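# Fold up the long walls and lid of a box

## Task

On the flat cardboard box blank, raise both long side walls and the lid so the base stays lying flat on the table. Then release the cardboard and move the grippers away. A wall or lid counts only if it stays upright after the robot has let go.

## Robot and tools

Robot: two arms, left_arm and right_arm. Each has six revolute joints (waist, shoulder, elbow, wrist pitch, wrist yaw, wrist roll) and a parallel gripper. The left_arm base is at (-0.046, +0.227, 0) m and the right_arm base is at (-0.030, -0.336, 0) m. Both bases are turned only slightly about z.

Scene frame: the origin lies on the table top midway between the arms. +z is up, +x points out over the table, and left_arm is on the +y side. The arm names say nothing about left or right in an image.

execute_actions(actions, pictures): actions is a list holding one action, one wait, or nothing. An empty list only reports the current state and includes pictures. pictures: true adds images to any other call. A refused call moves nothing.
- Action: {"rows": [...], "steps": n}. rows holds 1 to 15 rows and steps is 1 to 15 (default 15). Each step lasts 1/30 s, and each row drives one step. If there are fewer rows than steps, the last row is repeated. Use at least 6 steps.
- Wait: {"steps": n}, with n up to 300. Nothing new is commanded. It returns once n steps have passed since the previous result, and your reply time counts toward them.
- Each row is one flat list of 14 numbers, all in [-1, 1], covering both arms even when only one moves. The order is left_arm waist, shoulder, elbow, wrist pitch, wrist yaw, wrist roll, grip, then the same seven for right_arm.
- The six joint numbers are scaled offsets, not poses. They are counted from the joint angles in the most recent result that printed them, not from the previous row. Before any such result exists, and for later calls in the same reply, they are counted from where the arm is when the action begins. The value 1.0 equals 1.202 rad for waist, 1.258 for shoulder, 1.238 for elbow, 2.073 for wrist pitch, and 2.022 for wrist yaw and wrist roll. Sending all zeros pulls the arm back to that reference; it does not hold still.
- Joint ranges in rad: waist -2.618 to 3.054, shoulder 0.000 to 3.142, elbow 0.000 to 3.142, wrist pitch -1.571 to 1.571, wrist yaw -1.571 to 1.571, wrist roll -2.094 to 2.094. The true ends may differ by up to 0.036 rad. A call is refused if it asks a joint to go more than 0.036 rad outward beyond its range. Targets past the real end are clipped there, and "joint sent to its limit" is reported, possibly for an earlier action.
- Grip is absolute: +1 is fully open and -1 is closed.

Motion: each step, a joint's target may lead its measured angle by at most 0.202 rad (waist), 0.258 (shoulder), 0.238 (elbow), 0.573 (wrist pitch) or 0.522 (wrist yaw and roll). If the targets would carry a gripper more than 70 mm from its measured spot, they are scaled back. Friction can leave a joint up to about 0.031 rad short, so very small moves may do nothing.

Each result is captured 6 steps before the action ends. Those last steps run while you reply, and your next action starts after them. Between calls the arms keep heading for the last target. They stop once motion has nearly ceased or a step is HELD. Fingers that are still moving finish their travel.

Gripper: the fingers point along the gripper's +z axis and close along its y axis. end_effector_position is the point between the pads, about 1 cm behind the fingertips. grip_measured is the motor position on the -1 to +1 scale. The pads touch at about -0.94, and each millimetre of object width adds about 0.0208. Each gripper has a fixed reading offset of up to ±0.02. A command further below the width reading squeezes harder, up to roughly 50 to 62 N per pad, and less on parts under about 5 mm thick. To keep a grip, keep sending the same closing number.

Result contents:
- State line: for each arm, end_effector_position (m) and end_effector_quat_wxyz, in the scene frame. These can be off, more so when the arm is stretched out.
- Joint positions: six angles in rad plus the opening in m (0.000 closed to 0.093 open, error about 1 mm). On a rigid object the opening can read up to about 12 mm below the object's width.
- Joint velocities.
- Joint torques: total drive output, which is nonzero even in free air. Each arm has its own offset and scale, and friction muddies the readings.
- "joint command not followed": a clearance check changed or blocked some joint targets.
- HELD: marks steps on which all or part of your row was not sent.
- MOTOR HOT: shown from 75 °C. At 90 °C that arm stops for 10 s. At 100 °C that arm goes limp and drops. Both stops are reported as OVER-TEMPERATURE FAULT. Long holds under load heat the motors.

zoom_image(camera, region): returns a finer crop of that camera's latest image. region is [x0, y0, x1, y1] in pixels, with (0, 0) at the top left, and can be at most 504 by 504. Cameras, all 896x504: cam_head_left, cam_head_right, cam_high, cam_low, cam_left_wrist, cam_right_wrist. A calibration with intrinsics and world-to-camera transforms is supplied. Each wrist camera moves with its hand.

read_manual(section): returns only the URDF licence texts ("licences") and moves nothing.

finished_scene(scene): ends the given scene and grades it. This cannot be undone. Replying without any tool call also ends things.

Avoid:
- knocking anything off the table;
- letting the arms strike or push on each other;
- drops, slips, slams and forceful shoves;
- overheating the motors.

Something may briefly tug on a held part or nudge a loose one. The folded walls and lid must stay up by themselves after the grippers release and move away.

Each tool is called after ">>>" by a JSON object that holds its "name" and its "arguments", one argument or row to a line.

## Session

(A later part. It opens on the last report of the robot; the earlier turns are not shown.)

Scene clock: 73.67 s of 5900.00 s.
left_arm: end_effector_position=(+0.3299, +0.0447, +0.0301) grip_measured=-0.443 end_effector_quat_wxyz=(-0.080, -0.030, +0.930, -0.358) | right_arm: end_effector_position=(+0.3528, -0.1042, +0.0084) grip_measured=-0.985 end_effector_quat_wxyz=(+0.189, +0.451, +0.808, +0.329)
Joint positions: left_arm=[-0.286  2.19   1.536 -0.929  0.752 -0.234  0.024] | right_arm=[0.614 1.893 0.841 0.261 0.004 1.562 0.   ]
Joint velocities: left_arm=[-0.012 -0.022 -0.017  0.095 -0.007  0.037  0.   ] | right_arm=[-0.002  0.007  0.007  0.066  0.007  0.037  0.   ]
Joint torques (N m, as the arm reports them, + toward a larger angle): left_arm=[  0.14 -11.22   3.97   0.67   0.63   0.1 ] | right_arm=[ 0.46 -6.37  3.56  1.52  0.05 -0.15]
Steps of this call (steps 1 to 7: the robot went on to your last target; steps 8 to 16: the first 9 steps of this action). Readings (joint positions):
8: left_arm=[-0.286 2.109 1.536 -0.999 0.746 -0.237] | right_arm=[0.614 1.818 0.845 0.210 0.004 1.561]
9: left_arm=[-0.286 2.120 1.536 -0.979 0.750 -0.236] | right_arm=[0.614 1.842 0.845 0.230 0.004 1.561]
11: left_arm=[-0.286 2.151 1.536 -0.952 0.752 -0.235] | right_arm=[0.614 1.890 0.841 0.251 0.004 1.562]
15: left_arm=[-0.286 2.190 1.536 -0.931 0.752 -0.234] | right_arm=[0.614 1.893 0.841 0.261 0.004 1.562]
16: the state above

>>> {"name": "execute_actions", "arguments": {
  "actions": [
    {"rows": [[-0.03,0.03,0.03,0.0,0.005,-0.01,-0.44, 0,0.05,-0.03,0,0,0,-1],[-0.03,0.03,0.03,0.0,0.005,-0.01,-0.44, 0,0.05,-0.03,0,0,0,-1],[-0.055,0.05,0.065,-0.005,0.01,-0.02,-0.44, 0,0.05,-0.03,0,0,0,-1],[-0.055,0.05,0.065,-0.005,0.01,-0.02,-0.44, 0,0.05,-0.03,0,0,0,-1],[-0.083,0.072,0.10,-0.010,0.012,-0.027,-0.44, 0,0.05,-0.03,0,0,0,-1]], "steps": 15}
  ]
}}

>>> {"name": "execute_actions", "arguments": {
  "actions": [
    {"steps": 8}
  ],
  "pictures": true
}}

Scene clock: 74.47 s of 5900.00 s.
left_arm: end_effector_position=(+0.3323, +0.0045, +0.0231) grip_measured=-0.443 end_effector_quat_wxyz=(-0.094, -0.000, +0.930, -0.354) | right_arm: end_effector_position=(+0.3568, -0.1020, +0.0086) grip_measured=-0.985 end_effector_quat_wxyz=(+0.195, +0.449, +0.804, +0.338)
Joint positions: left_arm=[-0.38   2.265  1.634 -0.932  0.75  -0.271  0.024] | right_arm=[0.614 1.907 0.841 0.296 0.005 1.562 0.   ]
Joint velocities: left_arm=[-0.071  0.017  0.066 -0.051 -0.198 -0.139  0.   ] | right_arm=[ 0.012 -0.012 -0.007  0.007  0.051  0.051  0.   ]
Joint torques (N m, as the arm reports them, + toward a larger angle): left_arm=[  0.08 -10.89   7.2    0.25   1.19   0.09] | right_arm=[ 0.43 -5.46  3.04  1.48 -0.03 -0.12]
Steps of this call (steps 1 to 6: the last 6 steps of your previous action; steps 7 to 15: the robot went on to your last target; steps 16 to 24: the first 9 steps of this action). Readings (joint positions):
16: left_arm=[-0.289 2.192 1.539 -0.917 0.753 -0.235] | right_arm=[0.614 1.896 0.841 0.265 0.004 1.562]
17: left_arm=[-0.293 2.196 1.544 -0.917 0.753 -0.238] | right_arm=[0.614 1.900 0.841 0.275 0.004 1.562]
19: left_arm=[-0.316 2.217 1.574 -0.924 0.753 -0.249] | right_arm=[0.614 1.905 0.841 0.289 0.004 1.562]
23: left_arm=[-0.374 2.262 1.632 -0.932 0.753 -0.268] | right_arm=[0.614 1.907 0.841 0.296 0.004 1.562]
24: the state above

Scene clock: 74.73 s of 5900.00 s.
left_arm: end_effector_position=(+0.3335, +0.0047, +0.0238) grip_measured=-0.443 end_effector_quat_wxyz=(-0.093, -0.002, +0.931, -0.354) | right_arm: end_effector_position=(+0.3574, -0.1021, +0.0086) grip_measured=-0.985 end_effector_quat_wxyz=(+0.196, +0.449, +0.803, +0.338)
Joint positions: left_arm=[-0.379  2.265  1.638 -0.932  0.749 -0.274  0.024] | right_arm=[0.614 1.908 0.841 0.299 0.007 1.562 0.   ]
Joint velocities: left_arm=[-0.002  0.002 -0.007 -0.051  0.051  0.051  0.   ] | right_arm=[-0.007 -0.017 -0.007  0.022 -0.037  0.081  0.   ]
Joint torques (N m, as the arm reports them, + toward a larger angle): left_arm=[ -0.47 -10.81   7.24   0.25   0.81  -0.14] | right_arm=[ 0.4  -5.61  3.04  1.45  0.02 -0.13]
Kept back: nothing.
Steps of this call (steps 1 to 6: the last 6 steps of your previous action; steps 7 to 8: the robot went on to your last target). Readings (joint positions):
1: left_arm=[-0.380 2.265 1.636 -0.932 0.749 -0.273] | right_arm=[0.614 1.907 0.841 0.296 0.006 1.562]
2: left_arm=[-0.379 2.265 1.638 -0.932 0.749 -0.273] | right_arm=[0.614 1.908 0.841 0.299 0.006 1.562]
4: left_arm=[-0.379 2.265 1.638 -0.932 0.749 -0.274] | right_arm=[0.614 1.908 0.841 0.299 0.007 1.562]
8: the state above
camera_calibration (this result's frames):
cam_left_wrist: T_world_to_cam=[[0.06303, -0.753272, 0.654682, -0.0315415], [-0.812814, 0.341896, 0.471637, 0.294823], [-0.579104, -0.561862, -0.59072, 0.290594], [0, 0, 0, 1]] pos_world=[0.409908, 0.0387158, 0.0532602]
cam_right_wrist: T_world_to_cam=[[-0.592781, -0.35685, -0.72199, 0.179778], [-0.724731, 0.627345, 0.284962, 0.358537], [0.351248, 0.692168, -0.630498, 0.0357717], [0, 0, 0, 1]] pos_world=[0.353847, -0.185533, 0.0501824]

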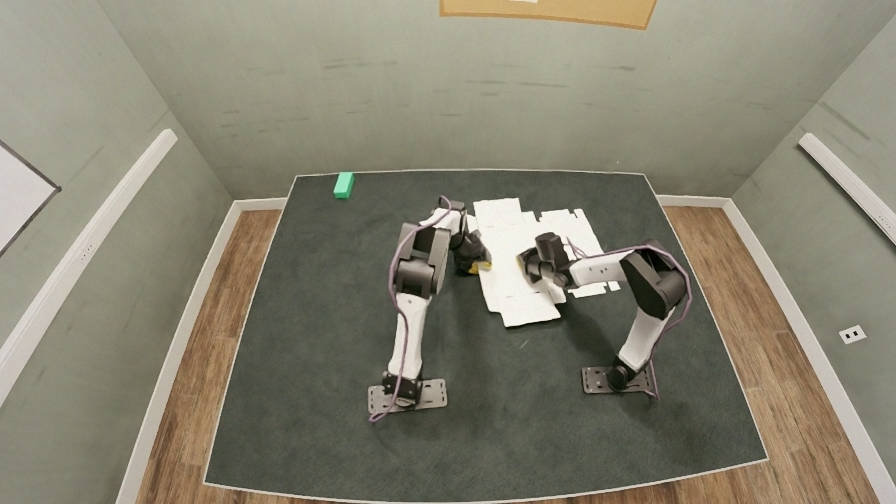

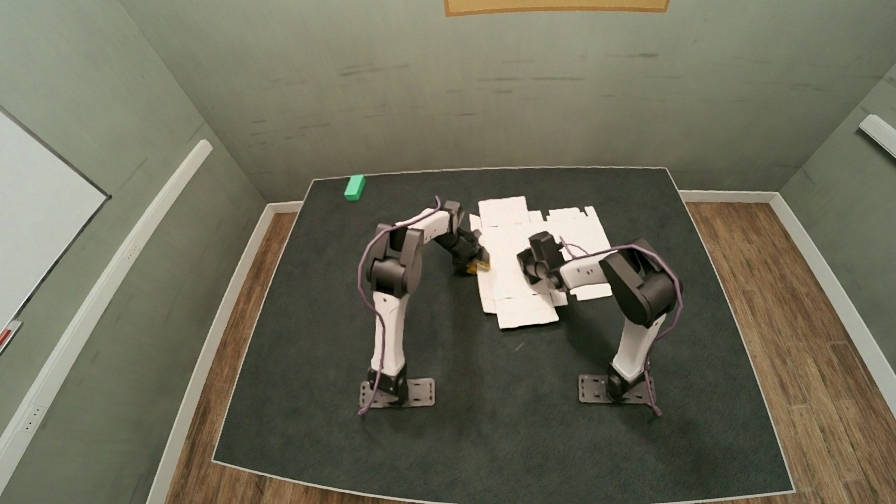

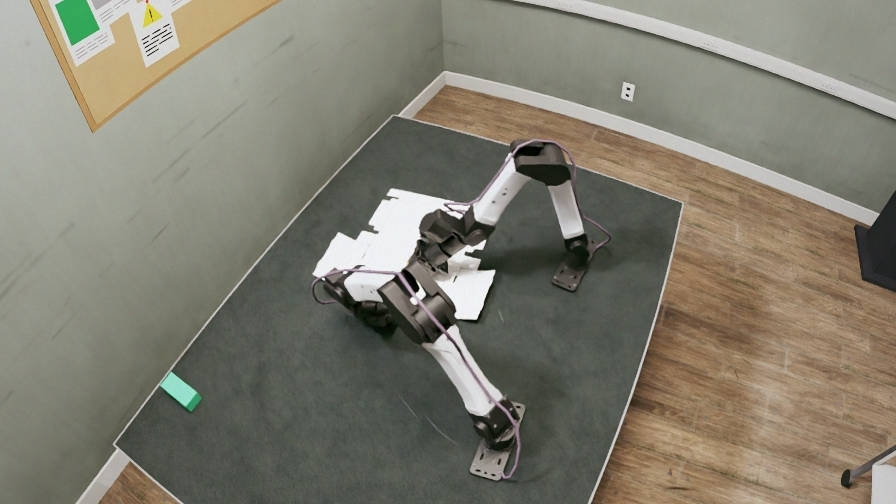

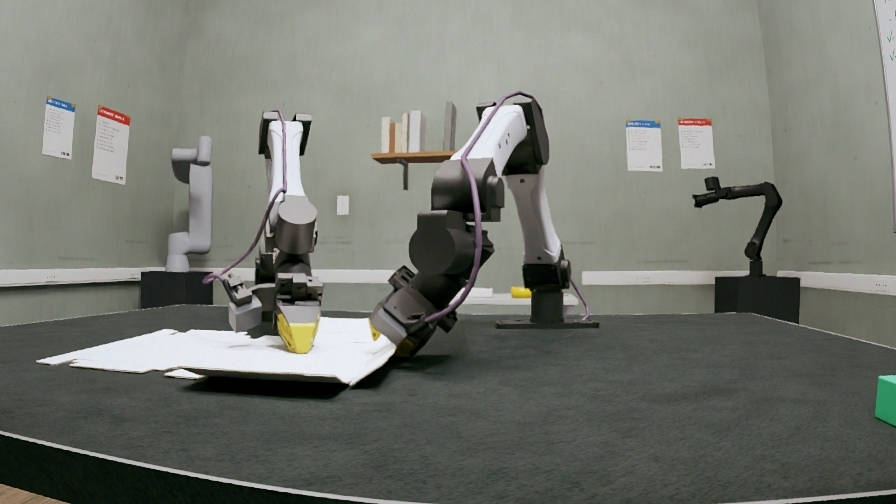

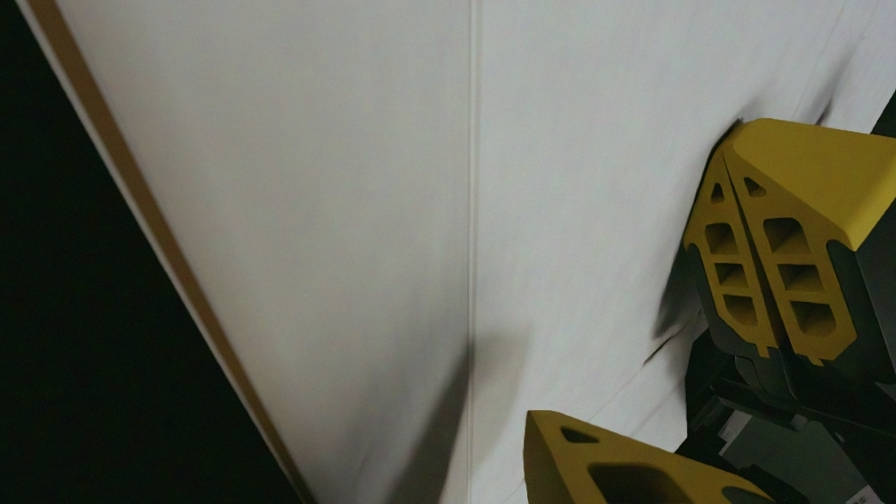

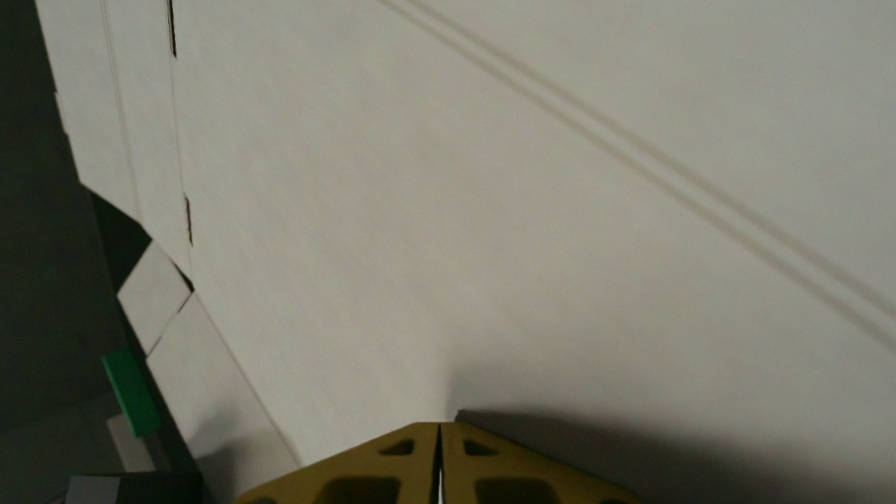

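>>> {"name": "execute_actions", "arguments": {
  "actions": [
    {"rows": [[0,0,0,0,0,0,-1, 0,0.05,-0.03,0,0,0,-1]], "steps": 15}
  ],
  "pictures": true
}}

Scene clock: 75.20 s of 5900.00 s.
left_arm: end_effector_position=(+0.3357, +0.0069, +0.0239) grip_measured=-0.973 end_effector_quat_wxyz=(-0.092, -0.009, +0.931, -0.354) | right_arm: end_effector_position=(+0.3603, -0.1010, +0.0089) grip_measured=-0.985 end_effector_quat_wxyz=(+0.201, +0.448, +0.801, +0.343)
Joint positions: left_arm=[-0.373  2.265  1.638 -0.928  0.75  -0.286  0.   ] | right_arm=[0.614 1.917 0.841 0.323 0.009 1.562 0.   ]
Joint velocities: left_arm=[-0.007  0.007 -0.007  0.11   0.007 -0.022  0.   ] | right_arm=[-0.017  0.012 -0.022 -0.037 -0.022  0.081  0.   ]
Joint torques (N m, as the arm reports them, + toward a larger angle): left_arm=[ -0.48 -12.01   5.66   0.39   0.48   0.15] | right_arm=[ 0.43 -5.12  2.99  1.61  0.02 -0.13]
Steps of this call (steps 1 to 5: the robot went on to your last target; steps 6 to 14: the first 9 steps of this action). Readings (joint positions):
6: left_arm=[-0.379 2.265 1.638 -0.932 0.745 -0.273] | right_arm=[0.614 1.910 0.841 0.303 0.007 1.562]
7: left_arm=[-0.377 2.265 1.638 -0.932 0.738 -0.272] | right_arm=[0.614 1.912 0.841 0.308 0.010 1.562]
9: left_arm=[-0.374 2.265 1.638 -0.929 0.748 -0.282] | right_arm=[0.614 1.915 0.841 0.318 0.009 1.562]
13: left_arm=[-0.373 2.265 1.638 -0.928 0.750 -0.286] | right_arm=[0.614 1.917 0.841 0.323 0.009 1.562]
14: the state above
camera_calibration (this result's frames):
cam_left_wrist: T_world_to_cam=[[0.0773253, -0.752574, 0.653952, -0.0348406], [-0.816041, 0.329062, 0.475179, 0.296935], [-0.572798, -0.570395, -0.588687, 0.291047], [0, 0, 0, 1]] pos_world=[0.411717, 0.0420817, 0.0530224]
cam_right_wrist: T_world_to_cam=[[-0.583656, -0.351025, -0.732207, 0.179462], [-0.727134, 0.627296, 0.278883, 0.360848], [0.361416, 0.695184, -0.621367, 0.030732], [0, 0, 0, 1]] pos_world=[0.356023, -0.184728, 0.0498651]

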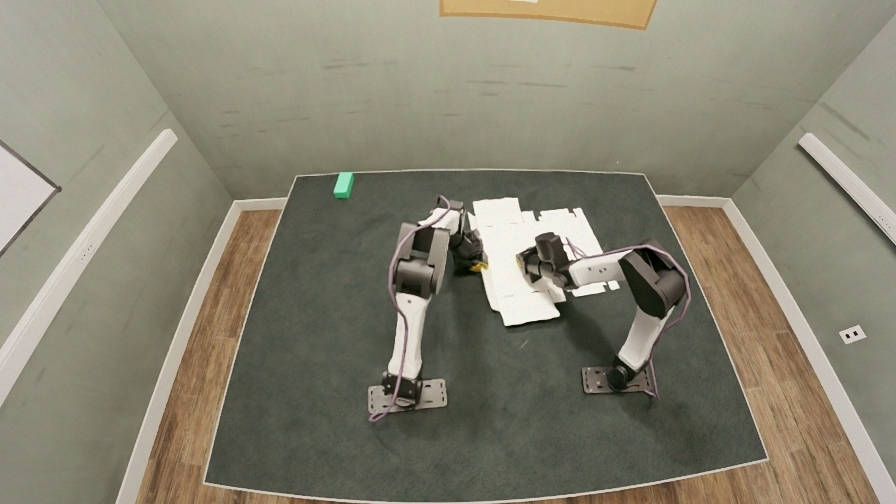

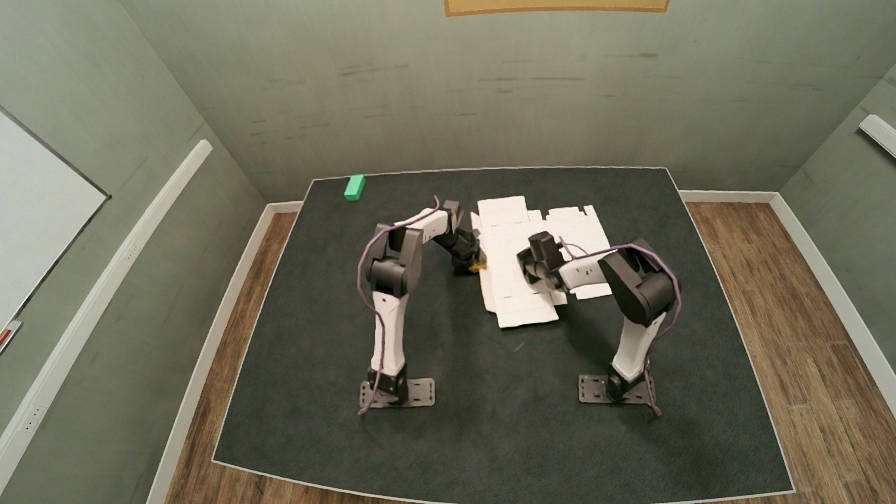

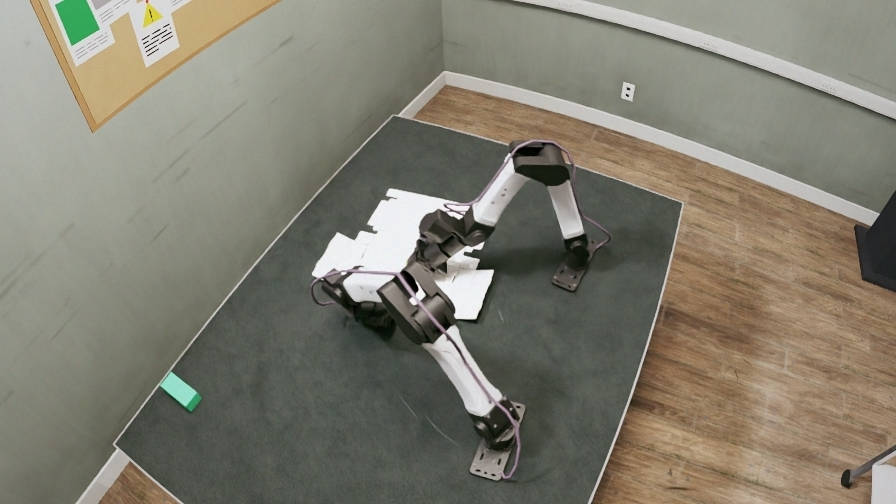

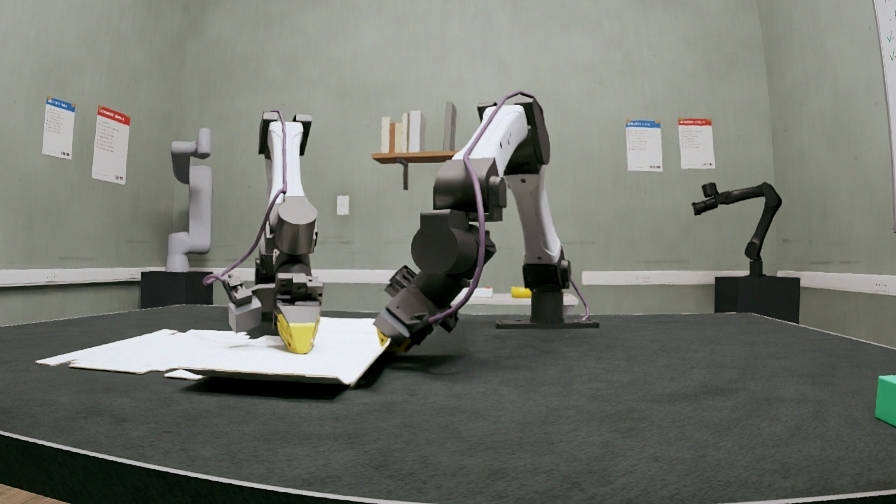

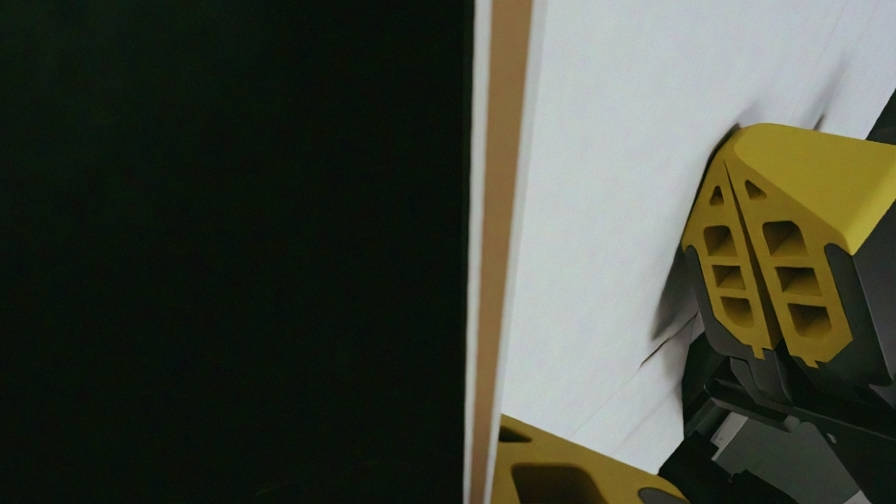

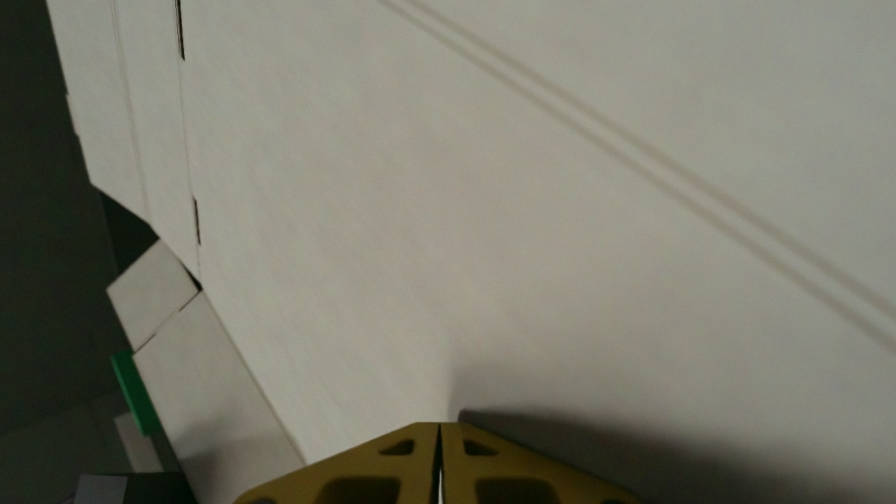

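>>> {"name": "execute_actions", "arguments": {
  "actions": [
    {"rows": [[-0.04,0.01,0.06,-0.033,-0.058,-0.035,-1, 0,0.05,-0.03,0,0,0,-1],[-0.04,0.01,0.06,-0.033,-0.058,-0.035,-1, 0,0.05,-0.03,0,0,0,-1],[-0.04,0.01,0.06,-0.033,-0.058,-0.035,-1, 0,0.05,-0.03,0,0,0,-1],[-0.08,0.02,0.12,-0.066,-0.116,-0.07,-1, 0,0.05,-0.03,0,0,0,-1],[-0.08,0.02,0.12,-0.066,-0.116,-0.07,-1, 0,0.05,-0.03,0,0,0,-1],[-0.08,0.02,0.12,-0.066,-0.116,-0.07,-1, 0,0.05,-0.03,0,0,0,-1],[-0.114,0.029,0.183,-0.10,-0.173,-0.104,-1, 0,0.05,-0.03,0,0,0,-1]], "steps": 15}
  ]
}}

>>> {"name": "execute_actions", "arguments": {
  "actions": [
    {"steps": 8}
  ],
  "pictures": true
}}

Scene clock: 80.10 s of 5900.00 s.
left_arm: end_effector_position=(+0.3401, +0.0003, +0.0318) grip_measured=-0.973 end_effector_quat_wxyz=(-0.089, -0.042, +0.970, -0.222) | right_arm: end_effector_position=(+0.3652, -0.1011, +0.0095) grip_measured=-0.985 end_effector_quat_wxyz=(+0.209, +0.449, +0.795, +0.350)
Joint positions: left_arm=[-0.469  2.288  1.817 -1.092  0.482 -0.445  0.   ] | right_arm=[0.611 1.93  0.841 0.357 0.018 1.562 0.   ]
Joint velocities: left_arm=[-0.354  0.002  0.418 -0.315 -1.018 -0.549  0.   ] | right_arm=[-0.027 -0.002  0.007  0.051  0.007 -0.022  0.   ]
Joint torques (N m, as the arm reports them, + toward a larger angle): left_arm=[ -1.55 -11.4    7.35   0.47   1.02   0.26] | right_arm=[ 0.69 -5.46  2.96  1.54 -0.04 -0.13]
Steps of this call (steps 1 to 6: the last 6 steps of your previous action; steps 7 to 15: the robot went on to your last target; steps 16 to 90: nothing new was sent; then 1.60 s passed at rest; steps 91 to 99: the first 9 steps of this action). Readings (joint positions):
91: left_arm=[-0.376 2.267 1.649 -0.937 0.738 -0.297] | right_arm=[0.614 1.919 0.841 0.328 0.009 1.562]
92: left_arm=[-0.383 2.268 1.665 -0.951 0.716 -0.308] | right_arm=[0.614 1.922 0.841 0.336 0.009 1.562]
94: left_arm=[-0.400 2.271 1.700 -0.985 0.665 -0.339] | right_arm=[0.613 1.926 0.841 0.346 0.011 1.562]
98: left_arm=[-0.455 2.286 1.799 -1.077 0.518 -0.426] | right_arm=[0.612 1.930 0.841 0.357 0.016 1.562]
99: the state above

Scene clock: 80.37 s of 5900.00 s.
left_arm: end_effector_position=(+0.3387, +0.0004, +0.0320) grip_measured=-0.973 end_effector_quat_wxyz=(-0.085, -0.057, +0.977, -0.187) | right_arm: end_effector_position=(+0.3652, -0.1005, +0.0098) grip_measured=-0.985 end_effector_quat_wxyz=(+0.208, +0.448, +0.795, +0.351)
Joint positions: left_arm=[-0.493  2.288  1.839 -1.117  0.413 -0.497  0.   ] | right_arm=[0.611 1.93  0.841 0.359 0.014 1.562 0.   ]
Joint velocities: left_arm=[-0.017  0.007 -0.002 -0.022 -0.022 -0.051  0.   ] | right_arm=[-0.012  0.002  0.002 -0.051 -0.022 -0.022  0.   ]
Joint torques (N m, as the arm reports them, + toward a larger angle): left_arm=[ -1.35 -11.24   7.75   0.21   0.15   0.03] | right_arm=[ 0.63 -5.5   2.98  1.53  0.02 -0.14]
Kept back: nothing.
Steps of this call (steps 1 to 6: the last 6 steps of your previous action; steps 7 to 8: the robot went on to your last target). Readings (joint positions):
1: left_arm=[-0.478 2.288 1.828 -1.101 0.456 -0.460] | right_arm=[0.611 1.930 0.841 0.357 0.018 1.562]
2: left_arm=[-0.485 2.288 1.834 -1.107 0.438 -0.472] | right_arm=[0.611 1.930 0.841 0.357 0.018 1.562]
4: left_arm=[-0.490 2.288 1.837 -1.113 0.421 -0.487] | right_arm=[0.611 1.930 0.841 0.358 0.017 1.562]
8: the state above
camera_calibration (this result's frames):
cam_left_wrist: T_world_to_cam=[[0.137104, -0.926563, 0.350261, -0.0556852], [-0.821132, 0.0914597, 0.563362, 0.296599], [-0.554025, -0.36485, -0.748292, 0.292542], [0, 0, 0, 1]] pos_world=[0.413257, 0.0280114, 0.0713186]
cam_right_wrist: T_world_to_cam=[[-0.570199, -0.340521, -0.747609, 0.17948], [-0.729047, 0.629193, 0.269457, 0.364821], [0.378635, 0.698686, -0.607021, 0.0231103], [0, 0, 0, 1]] pos_world=[0.35956, -0.184573, 0.0499054]

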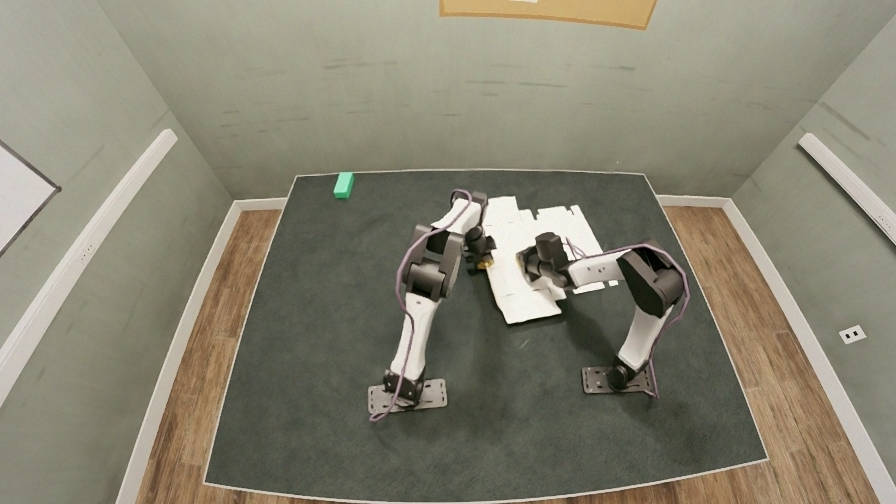

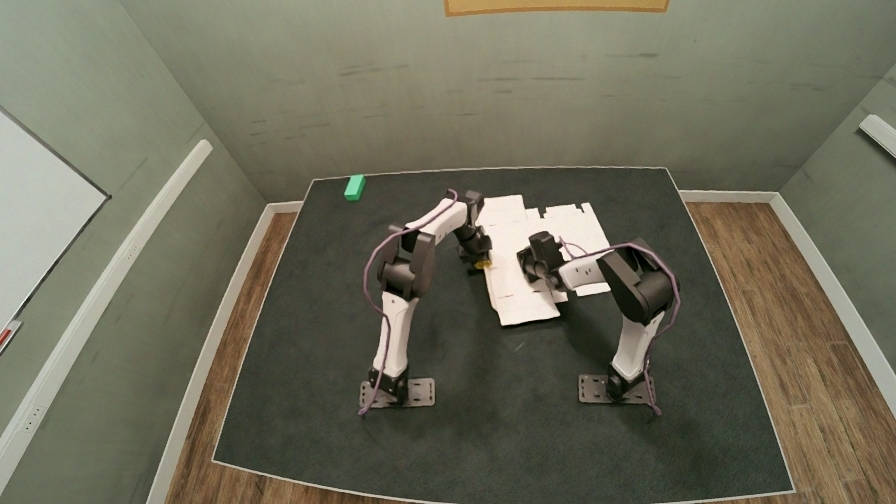

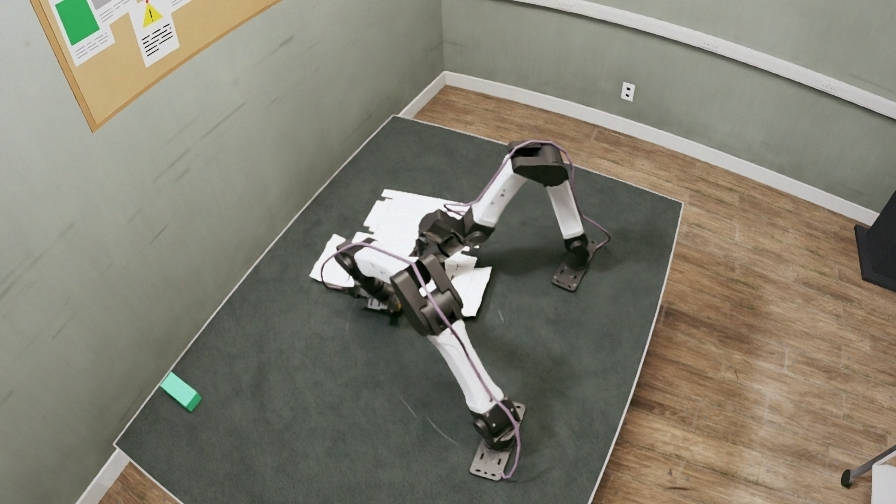

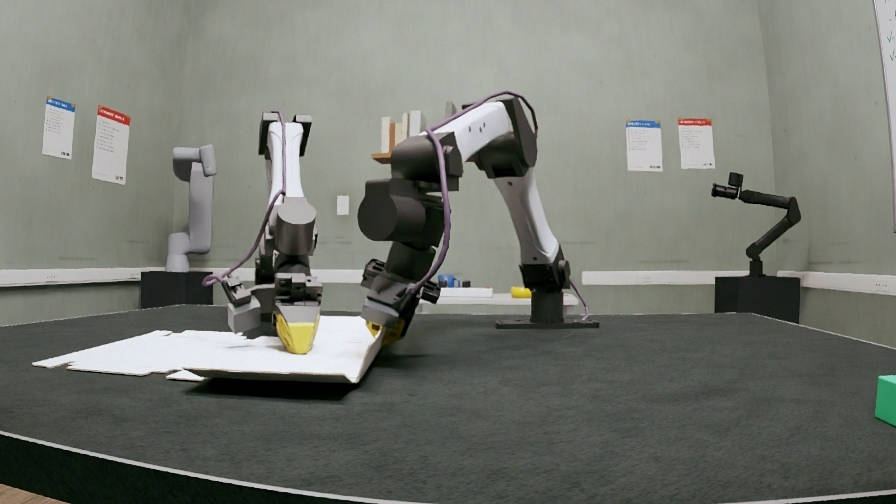

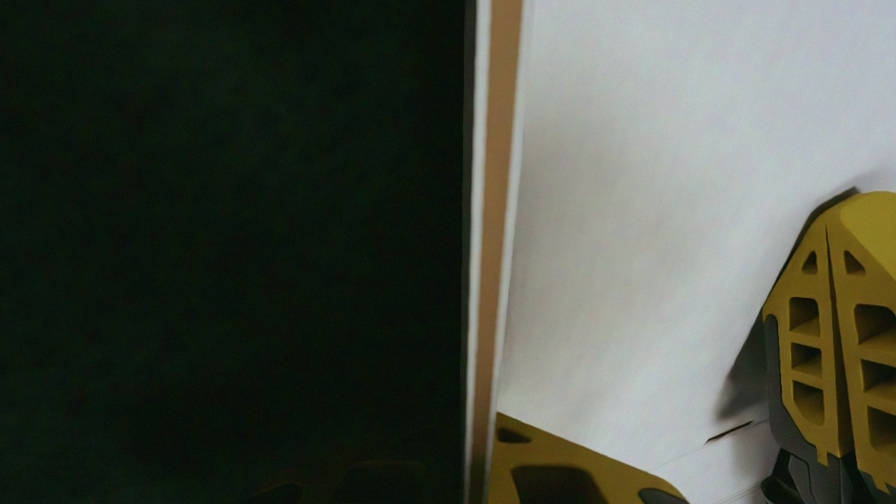

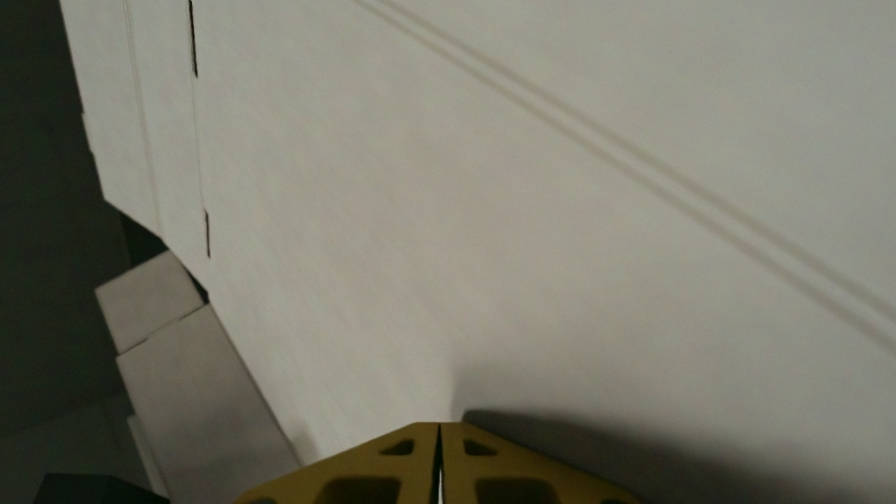

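>>> {"name": "execute_actions", "arguments": {
  "actions": [
    {"rows": [[-0.04,0.047,0.10,-0.047,-0.056,-0.028,-1, 0,-0.08,0.03,0,0,0,-1],[-0.04,0.047,0.10,-0.047,-0.056,-0.028,-1, 0,-0.08,0.03,0,0,0,-1],[-0.04,0.047,0.10,-0.047,-0.056,-0.028,-1, 0,-0.08,0.03,0,0,0,-1],[-0.083,0.094,0.20,-0.094,-0.112,-0.056,-1, -0.1,-0.14,0.03,0,0,0,-1],[-0.083,0.094,0.20,-0.094,-0.112,-0.056,-1, -0.1,-0.14,0.03,0,0,0,-1],[-0.083,0.094,0.20,-0.094,-0.112,-0.056,-1, -0.1,-0.14,0.03,0,0,0,-1],[-0.125,0.141,0.30,-0.141,-0.168,-0.084,-1, -0.25,-0.18,0.03,0,0,0,-1]], "steps": 15}
  ]
}}

>>> {"name": "execute_actions", "arguments": {
  "actions": [
    {"steps": 10}
  ],
  "pictures": true
}}

Scene clock: 81.37 s of 5900.00 s.
left_arm: end_effector_position=(+0.3496, -0.0324, +0.0416) grip_measured=-0.973 end_effector_quat_wxyz=(-0.054, -0.049, +0.993, -0.088) | right_arm: end_effector_position=(+0.4161, -0.1756, +0.0962) grip_measured=-0.986 end_effector_quat_wxyz=(+0.286, +0.497, +0.713, +0.402)
Joint positions: left_arm=[-0.62   2.427  2.163 -1.305  0.206 -0.607  0.   ] | right_arm=[0.414 1.744 0.852 0.354 0.001 1.562 0.   ]
Joint velocities: left_arm=[-0.496  0.291  0.637 -0.344 -0.52  -0.359  0.   ] | right_arm=[-1.502 -0.452  0.076  0.095  0.022 -0.051  0.   ]
Joint torques (N m, as the arm reports them, + toward a larger angle): left_arm=[  0.76 -11.87   6.34  -0.19  -0.3   -0.07] | right_arm=[ -0.17 -10.15   8.47   2.06   0.14  -0.14]
Steps of this call (steps 1 to 21: the robot went on to your last target; steps 22 to 30: the first 9 steps of this action). Readings (joint positions):
22: left_arm=[-0.498 2.298 1.862 -1.139 0.399 -0.508] | right_arm=[0.611 1.920 0.842 0.359 0.011 1.562]
23: left_arm=[-0.505 2.313 1.895 -1.156 0.383 -0.515] | right_arm=[0.611 1.903 0.842 0.349 0.011 1.562]
25: left_arm=[-0.529 2.339 1.959 -1.194 0.346 -0.535] | right_arm=[0.601 1.859 0.842 0.346 0.006 1.562]
29: left_arm=[-0.602 2.414 2.133 -1.291 0.231 -0.594] | right_arm=[0.465 1.761 0.849 0.352 0.000 1.562]
30: the state above

Scene clock: 81.70 s of 5900.00 s.
left_arm: end_effector_position=(+0.3379, -0.0284, +0.0410) grip_measured=-0.973 end_effector_quat_wxyz=(-0.061, -0.063, +0.995, -0.040) | right_arm: end_effector_position=(+0.4343, -0.2279, +0.1139) grip_measured=-0.986 end_effector_quat_wxyz=(+0.326, +0.533, +0.673, +0.395)
Joint positions: left_arm=[-0.651  2.44   2.191 -1.377  0.135 -0.661  0.   ] | right_arm=[0.305 1.714 0.858 0.36  0.021 1.562 0.   ]
Joint velocities: left_arm=[ 0.007 -0.007 -0.002 -0.081 -0.051 -0.095  0.   ] | right_arm=[ 0.017  0.007 -0.012 -0.007 -0.022 -0.007  0.   ]
Joint torques (N m, as the arm reports them, + toward a larger angle): left_arm=[  0.78 -11.54   7.31   0.    -0.51   0.01] | right_arm=[ 0.74 -9.85  8.6   2.12 -0.03 -0.15]
Kept back: nothing.
Steps of this call (steps 1 to 6: the last 6 steps of your previous action; steps 7 to 10: the robot went on to your last target). Readings (joint positions):
1: left_arm=[-0.635 2.434 2.179 -1.316 0.188 -0.619] | right_arm=[0.365 1.731 0.854 0.357 0.004 1.562]
2: left_arm=[-0.646 2.437 2.186 -1.326 0.174 -0.628] | right_arm=[0.325 1.722 0.857 0.360 0.011 1.562]
4: left_arm=[-0.655 2.438 2.191 -1.345 0.158 -0.643] | right_arm=[0.290 1.714 0.858 0.363 0.020 1.562]
8: left_arm=[-0.652 2.439 2.191 -1.370 0.140 -0.657] | right_arm=[0.301 1.714 0.858 0.360 0.021 1.562]
10: the state above
camera_calibration (this result's frames):
cam_left_wrist: T_world_to_cam=[[0.125116, -0.989905, 0.0665942, -0.0715508], [-0.838551, -0.0696345, 0.540355, 0.295785], [-0.530263, -0.12345, -0.838798, 0.290869], [0, 0, 0, 1]] pos_world=[0.411219, -0.014324, 0.0889164]
cam_right_wrist: T_world_to_cam=[[-0.459667, -0.107793, -0.881525, 0.273597], [-0.55316, 0.811297, 0.189237, 0.441515], [0.694781, 0.574611, -0.432554, -0.0362988], [0, 0, 0, 1]] pos_world=[0.395212, -0.30785, 0.141931]

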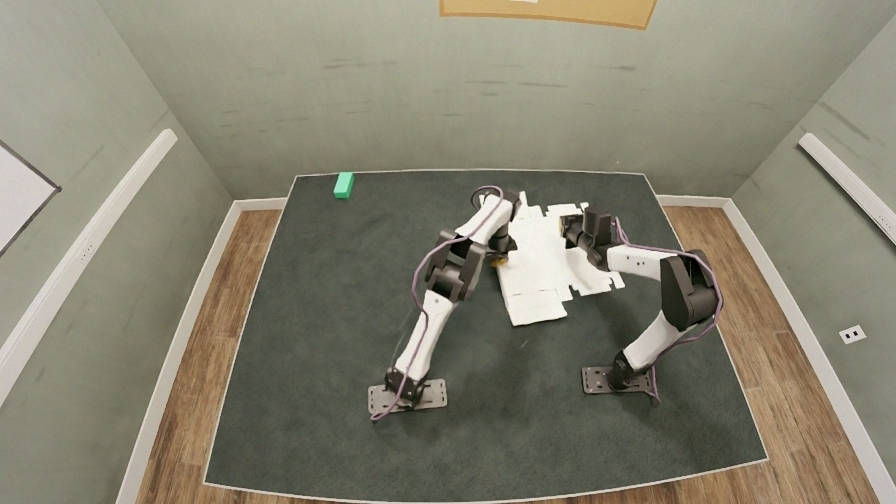

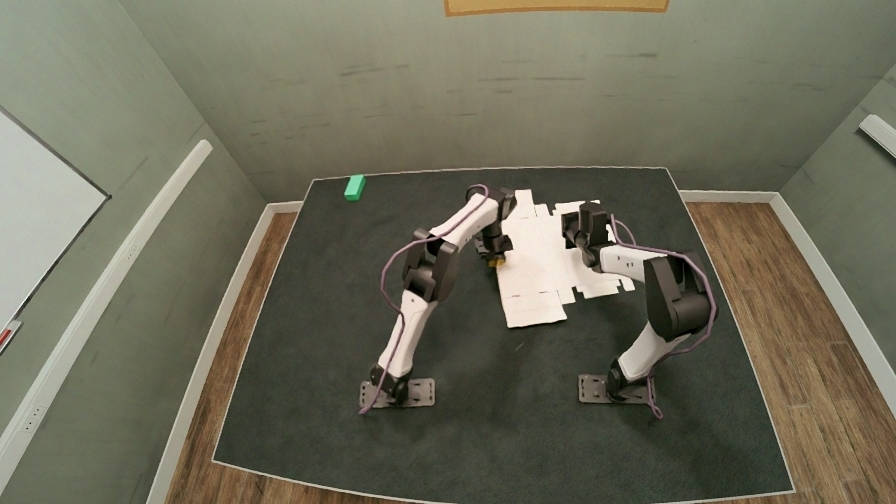

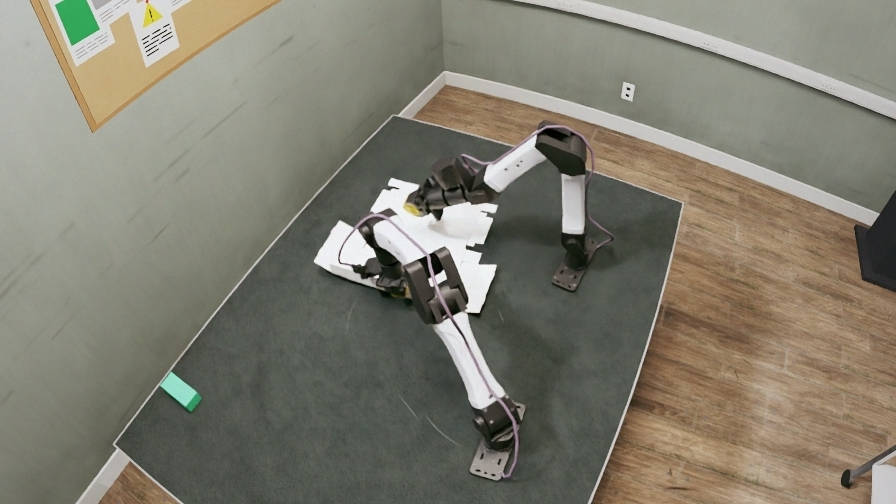

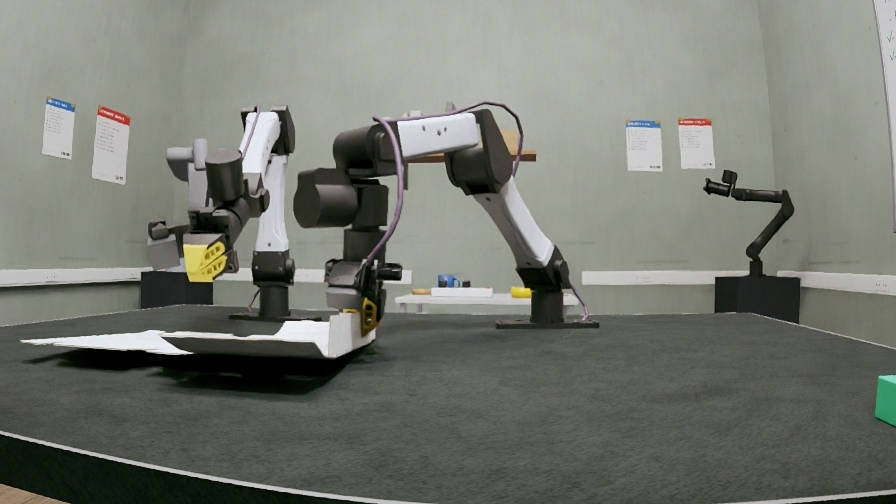

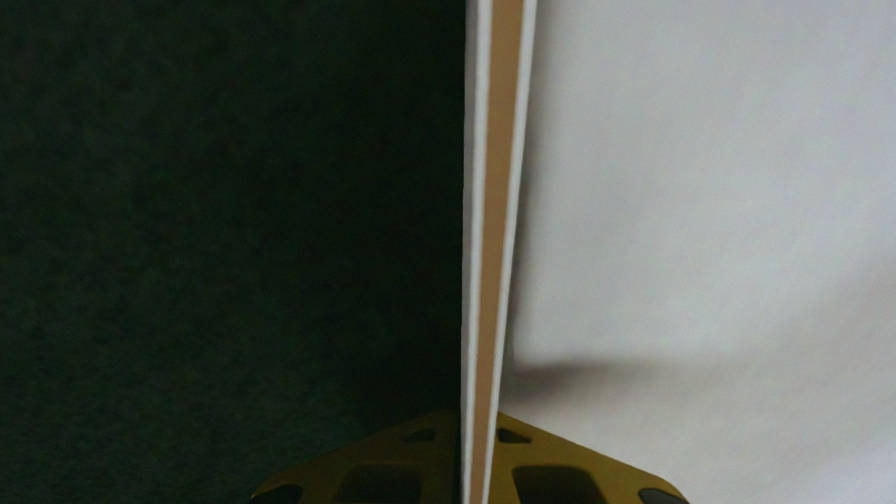

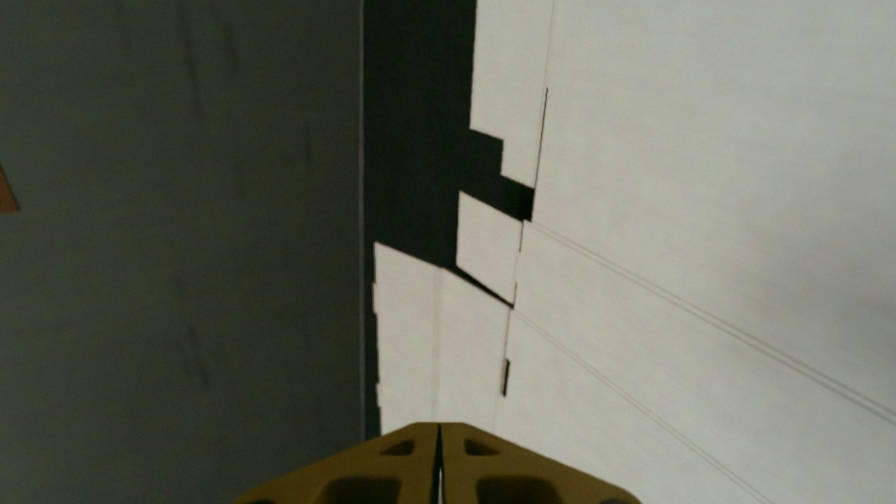

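>>> {"name": "execute_actions", "arguments": {
  "actions": [
    {"rows": [[0,0,0,0,0,0,-1, 0.0,-0.16,0.18,-0.495,0.278,-0.304,-0.32],[0,0,0,0,0,0,-1, 0.0,-0.16,0.18,-0.495,0.278,-0.304,-0.32],[0,0,0,0,0,0,-1, 0.0,-0.16,0.18,-0.495,0.278,-0.304,-0.32],[0,0,0,0,0,0,-1, 0.0,-0.16,0.18,-0.495,0.278,-0.304,-0.32],[0,0,0,0,0,0,-1, 0.0,-0.16,0.18,-0.495,0.278,-0.304,-0.32],[0,0,0,0,0,0,-1, 0.0,-0.16,0.18,-0.495,0.278,-0.304,-0.32],[0,0,0,0,0,0,-1, 0.0,-0.16,0.18,-0.495,0.278,-0.304,-0.32],[0,0,0,0,0,0,-1, 0.796,-0.16,0.18,-0.495,0.278,-0.304,-0.32]], "steps": 15}
  ]
}}

>>> {"name": "execute_actions", "arguments": {
  "actions": [
    {"steps": 12}
  ]
}}

Scene clock: 89.77 s of 5900.00 s.
left_arm: end_effector_position=(+0.3357, -0.0283, +0.0411) grip_measured=-0.973 end_effector_quat_wxyz=(-0.066, -0.066, +0.995, -0.040) | right_arm: end_effector_position=(+0.3740, -0.2915, +0.1687) grip_measured=-0.322 end_effector_quat_wxyz=(+0.420, +0.416, +0.805, +0.043)
Joint positions: left_arm=[-0.651  2.441  2.191 -1.385  0.141 -0.666  0.   ] | right_arm=[ 0.38   1.496  1.075 -0.406  0.505  1.063  0.03 ]
Joint velocities: left_arm=[-0.012  0.007 -0.012 -0.022  0.051 -0.007  0.   ] | right_arm=[ 1.761 -0.032 -0.007 -1.502  0.593 -0.681 -0.   ]
Joint torques (N m, as the arm reports them, + toward a larger angle): left_arm=[  0.25 -13.38   5.82   0.33   0.05   0.03] | right_arm=[ 3.85 -5.62  7.94  1.36 -0.09 -0.21]
Steps of this call (steps 1 to 30: the robot went on to your last target; steps 31 to 90: nothing new was sent; then 4.77 s passed at rest; steps 91 to 99: the first 9 steps of this action). Readings (joint positions):
91: left_arm=[-0.651 2.441 2.191 -1.385 0.131 -0.667] | right_arm=[0.308 1.701 0.883 0.285 0.073 1.504]
92: left_arm=[-0.651 2.441 2.191 -1.385 0.133 -0.667] | right_arm=[0.308 1.678 0.915 0.181 0.144 1.430]
94: left_arm=[-0.651 2.441 2.191 -1.385 0.137 -0.667] | right_arm=[0.308 1.611 0.990 -0.020 0.280 1.280]
98: left_arm=[-0.651 2.441 2.191 -1.385 0.141 -0.666] | right_arm=[0.330 1.502 1.074 -0.352 0.473 1.089]
99: the state above

Scene clock: 90.17 s of 5900.00 s.
left_arm: end_effector_position=(+0.3356, -0.0285, +0.0412) grip_measured=-0.973 end_effector_quat_wxyz=(-0.066, -0.066, +0.995, -0.041) | right_arm: end_effector_position=(+0.1892, -0.0400, +0.1389) grip_measured=-0.322 end_effector_quat_wxyz=(+0.352, -0.031, +0.932, +0.083)
Joint positions: left_arm=[-0.651  2.441  2.191 -1.385  0.143 -0.666  0.   ] | right_arm=[ 1.248  1.512  1.075 -0.626  0.563  0.962  0.03 ]
Joint velocities: left_arm=[-0.017  0.002  0.012  0.066  0.051 -0.007  0.   ] | right_arm=[ 1.092 -0.002  0.017 -0.095 -0.066 -0.051 -0.   ]
Joint torques (N m, as the arm reports them, + toward a larger angle): left_arm=[  0.06 -13.3    5.82   0.34   0.01   0.01] | right_arm=[-3.97 -6.96  7.68  1.09  0.57 -0.16]
Kept back: nothing.
Steps of this call (steps 1 to 6: the last 6 steps of your previous action; steps 7 to 12: the robot went on to your last target). Readings (joint positions):
1: left_arm=[-0.651 2.441 2.191 -1.385 0.141 -0.666] | right_arm=[0.447 1.497 1.075 -0.452 0.523 1.042]
2: left_arm=[-0.651 2.441 2.191 -1.385 0.142 -0.666] | right_arm=[0.521 1.502 1.075 -0.496 0.533 1.025]
4: left_arm=[-0.651 2.441 2.191 -1.385 0.143 -0.666] | right_arm=[0.674 1.510 1.075 -0.554 0.546 0.999]
8: left_arm=[-0.651 2.441 2.191 -1.385 0.143 -0.666] | right_arm=[0.980 1.512 1.075 -0.608 0.561 0.973]
12: the state above


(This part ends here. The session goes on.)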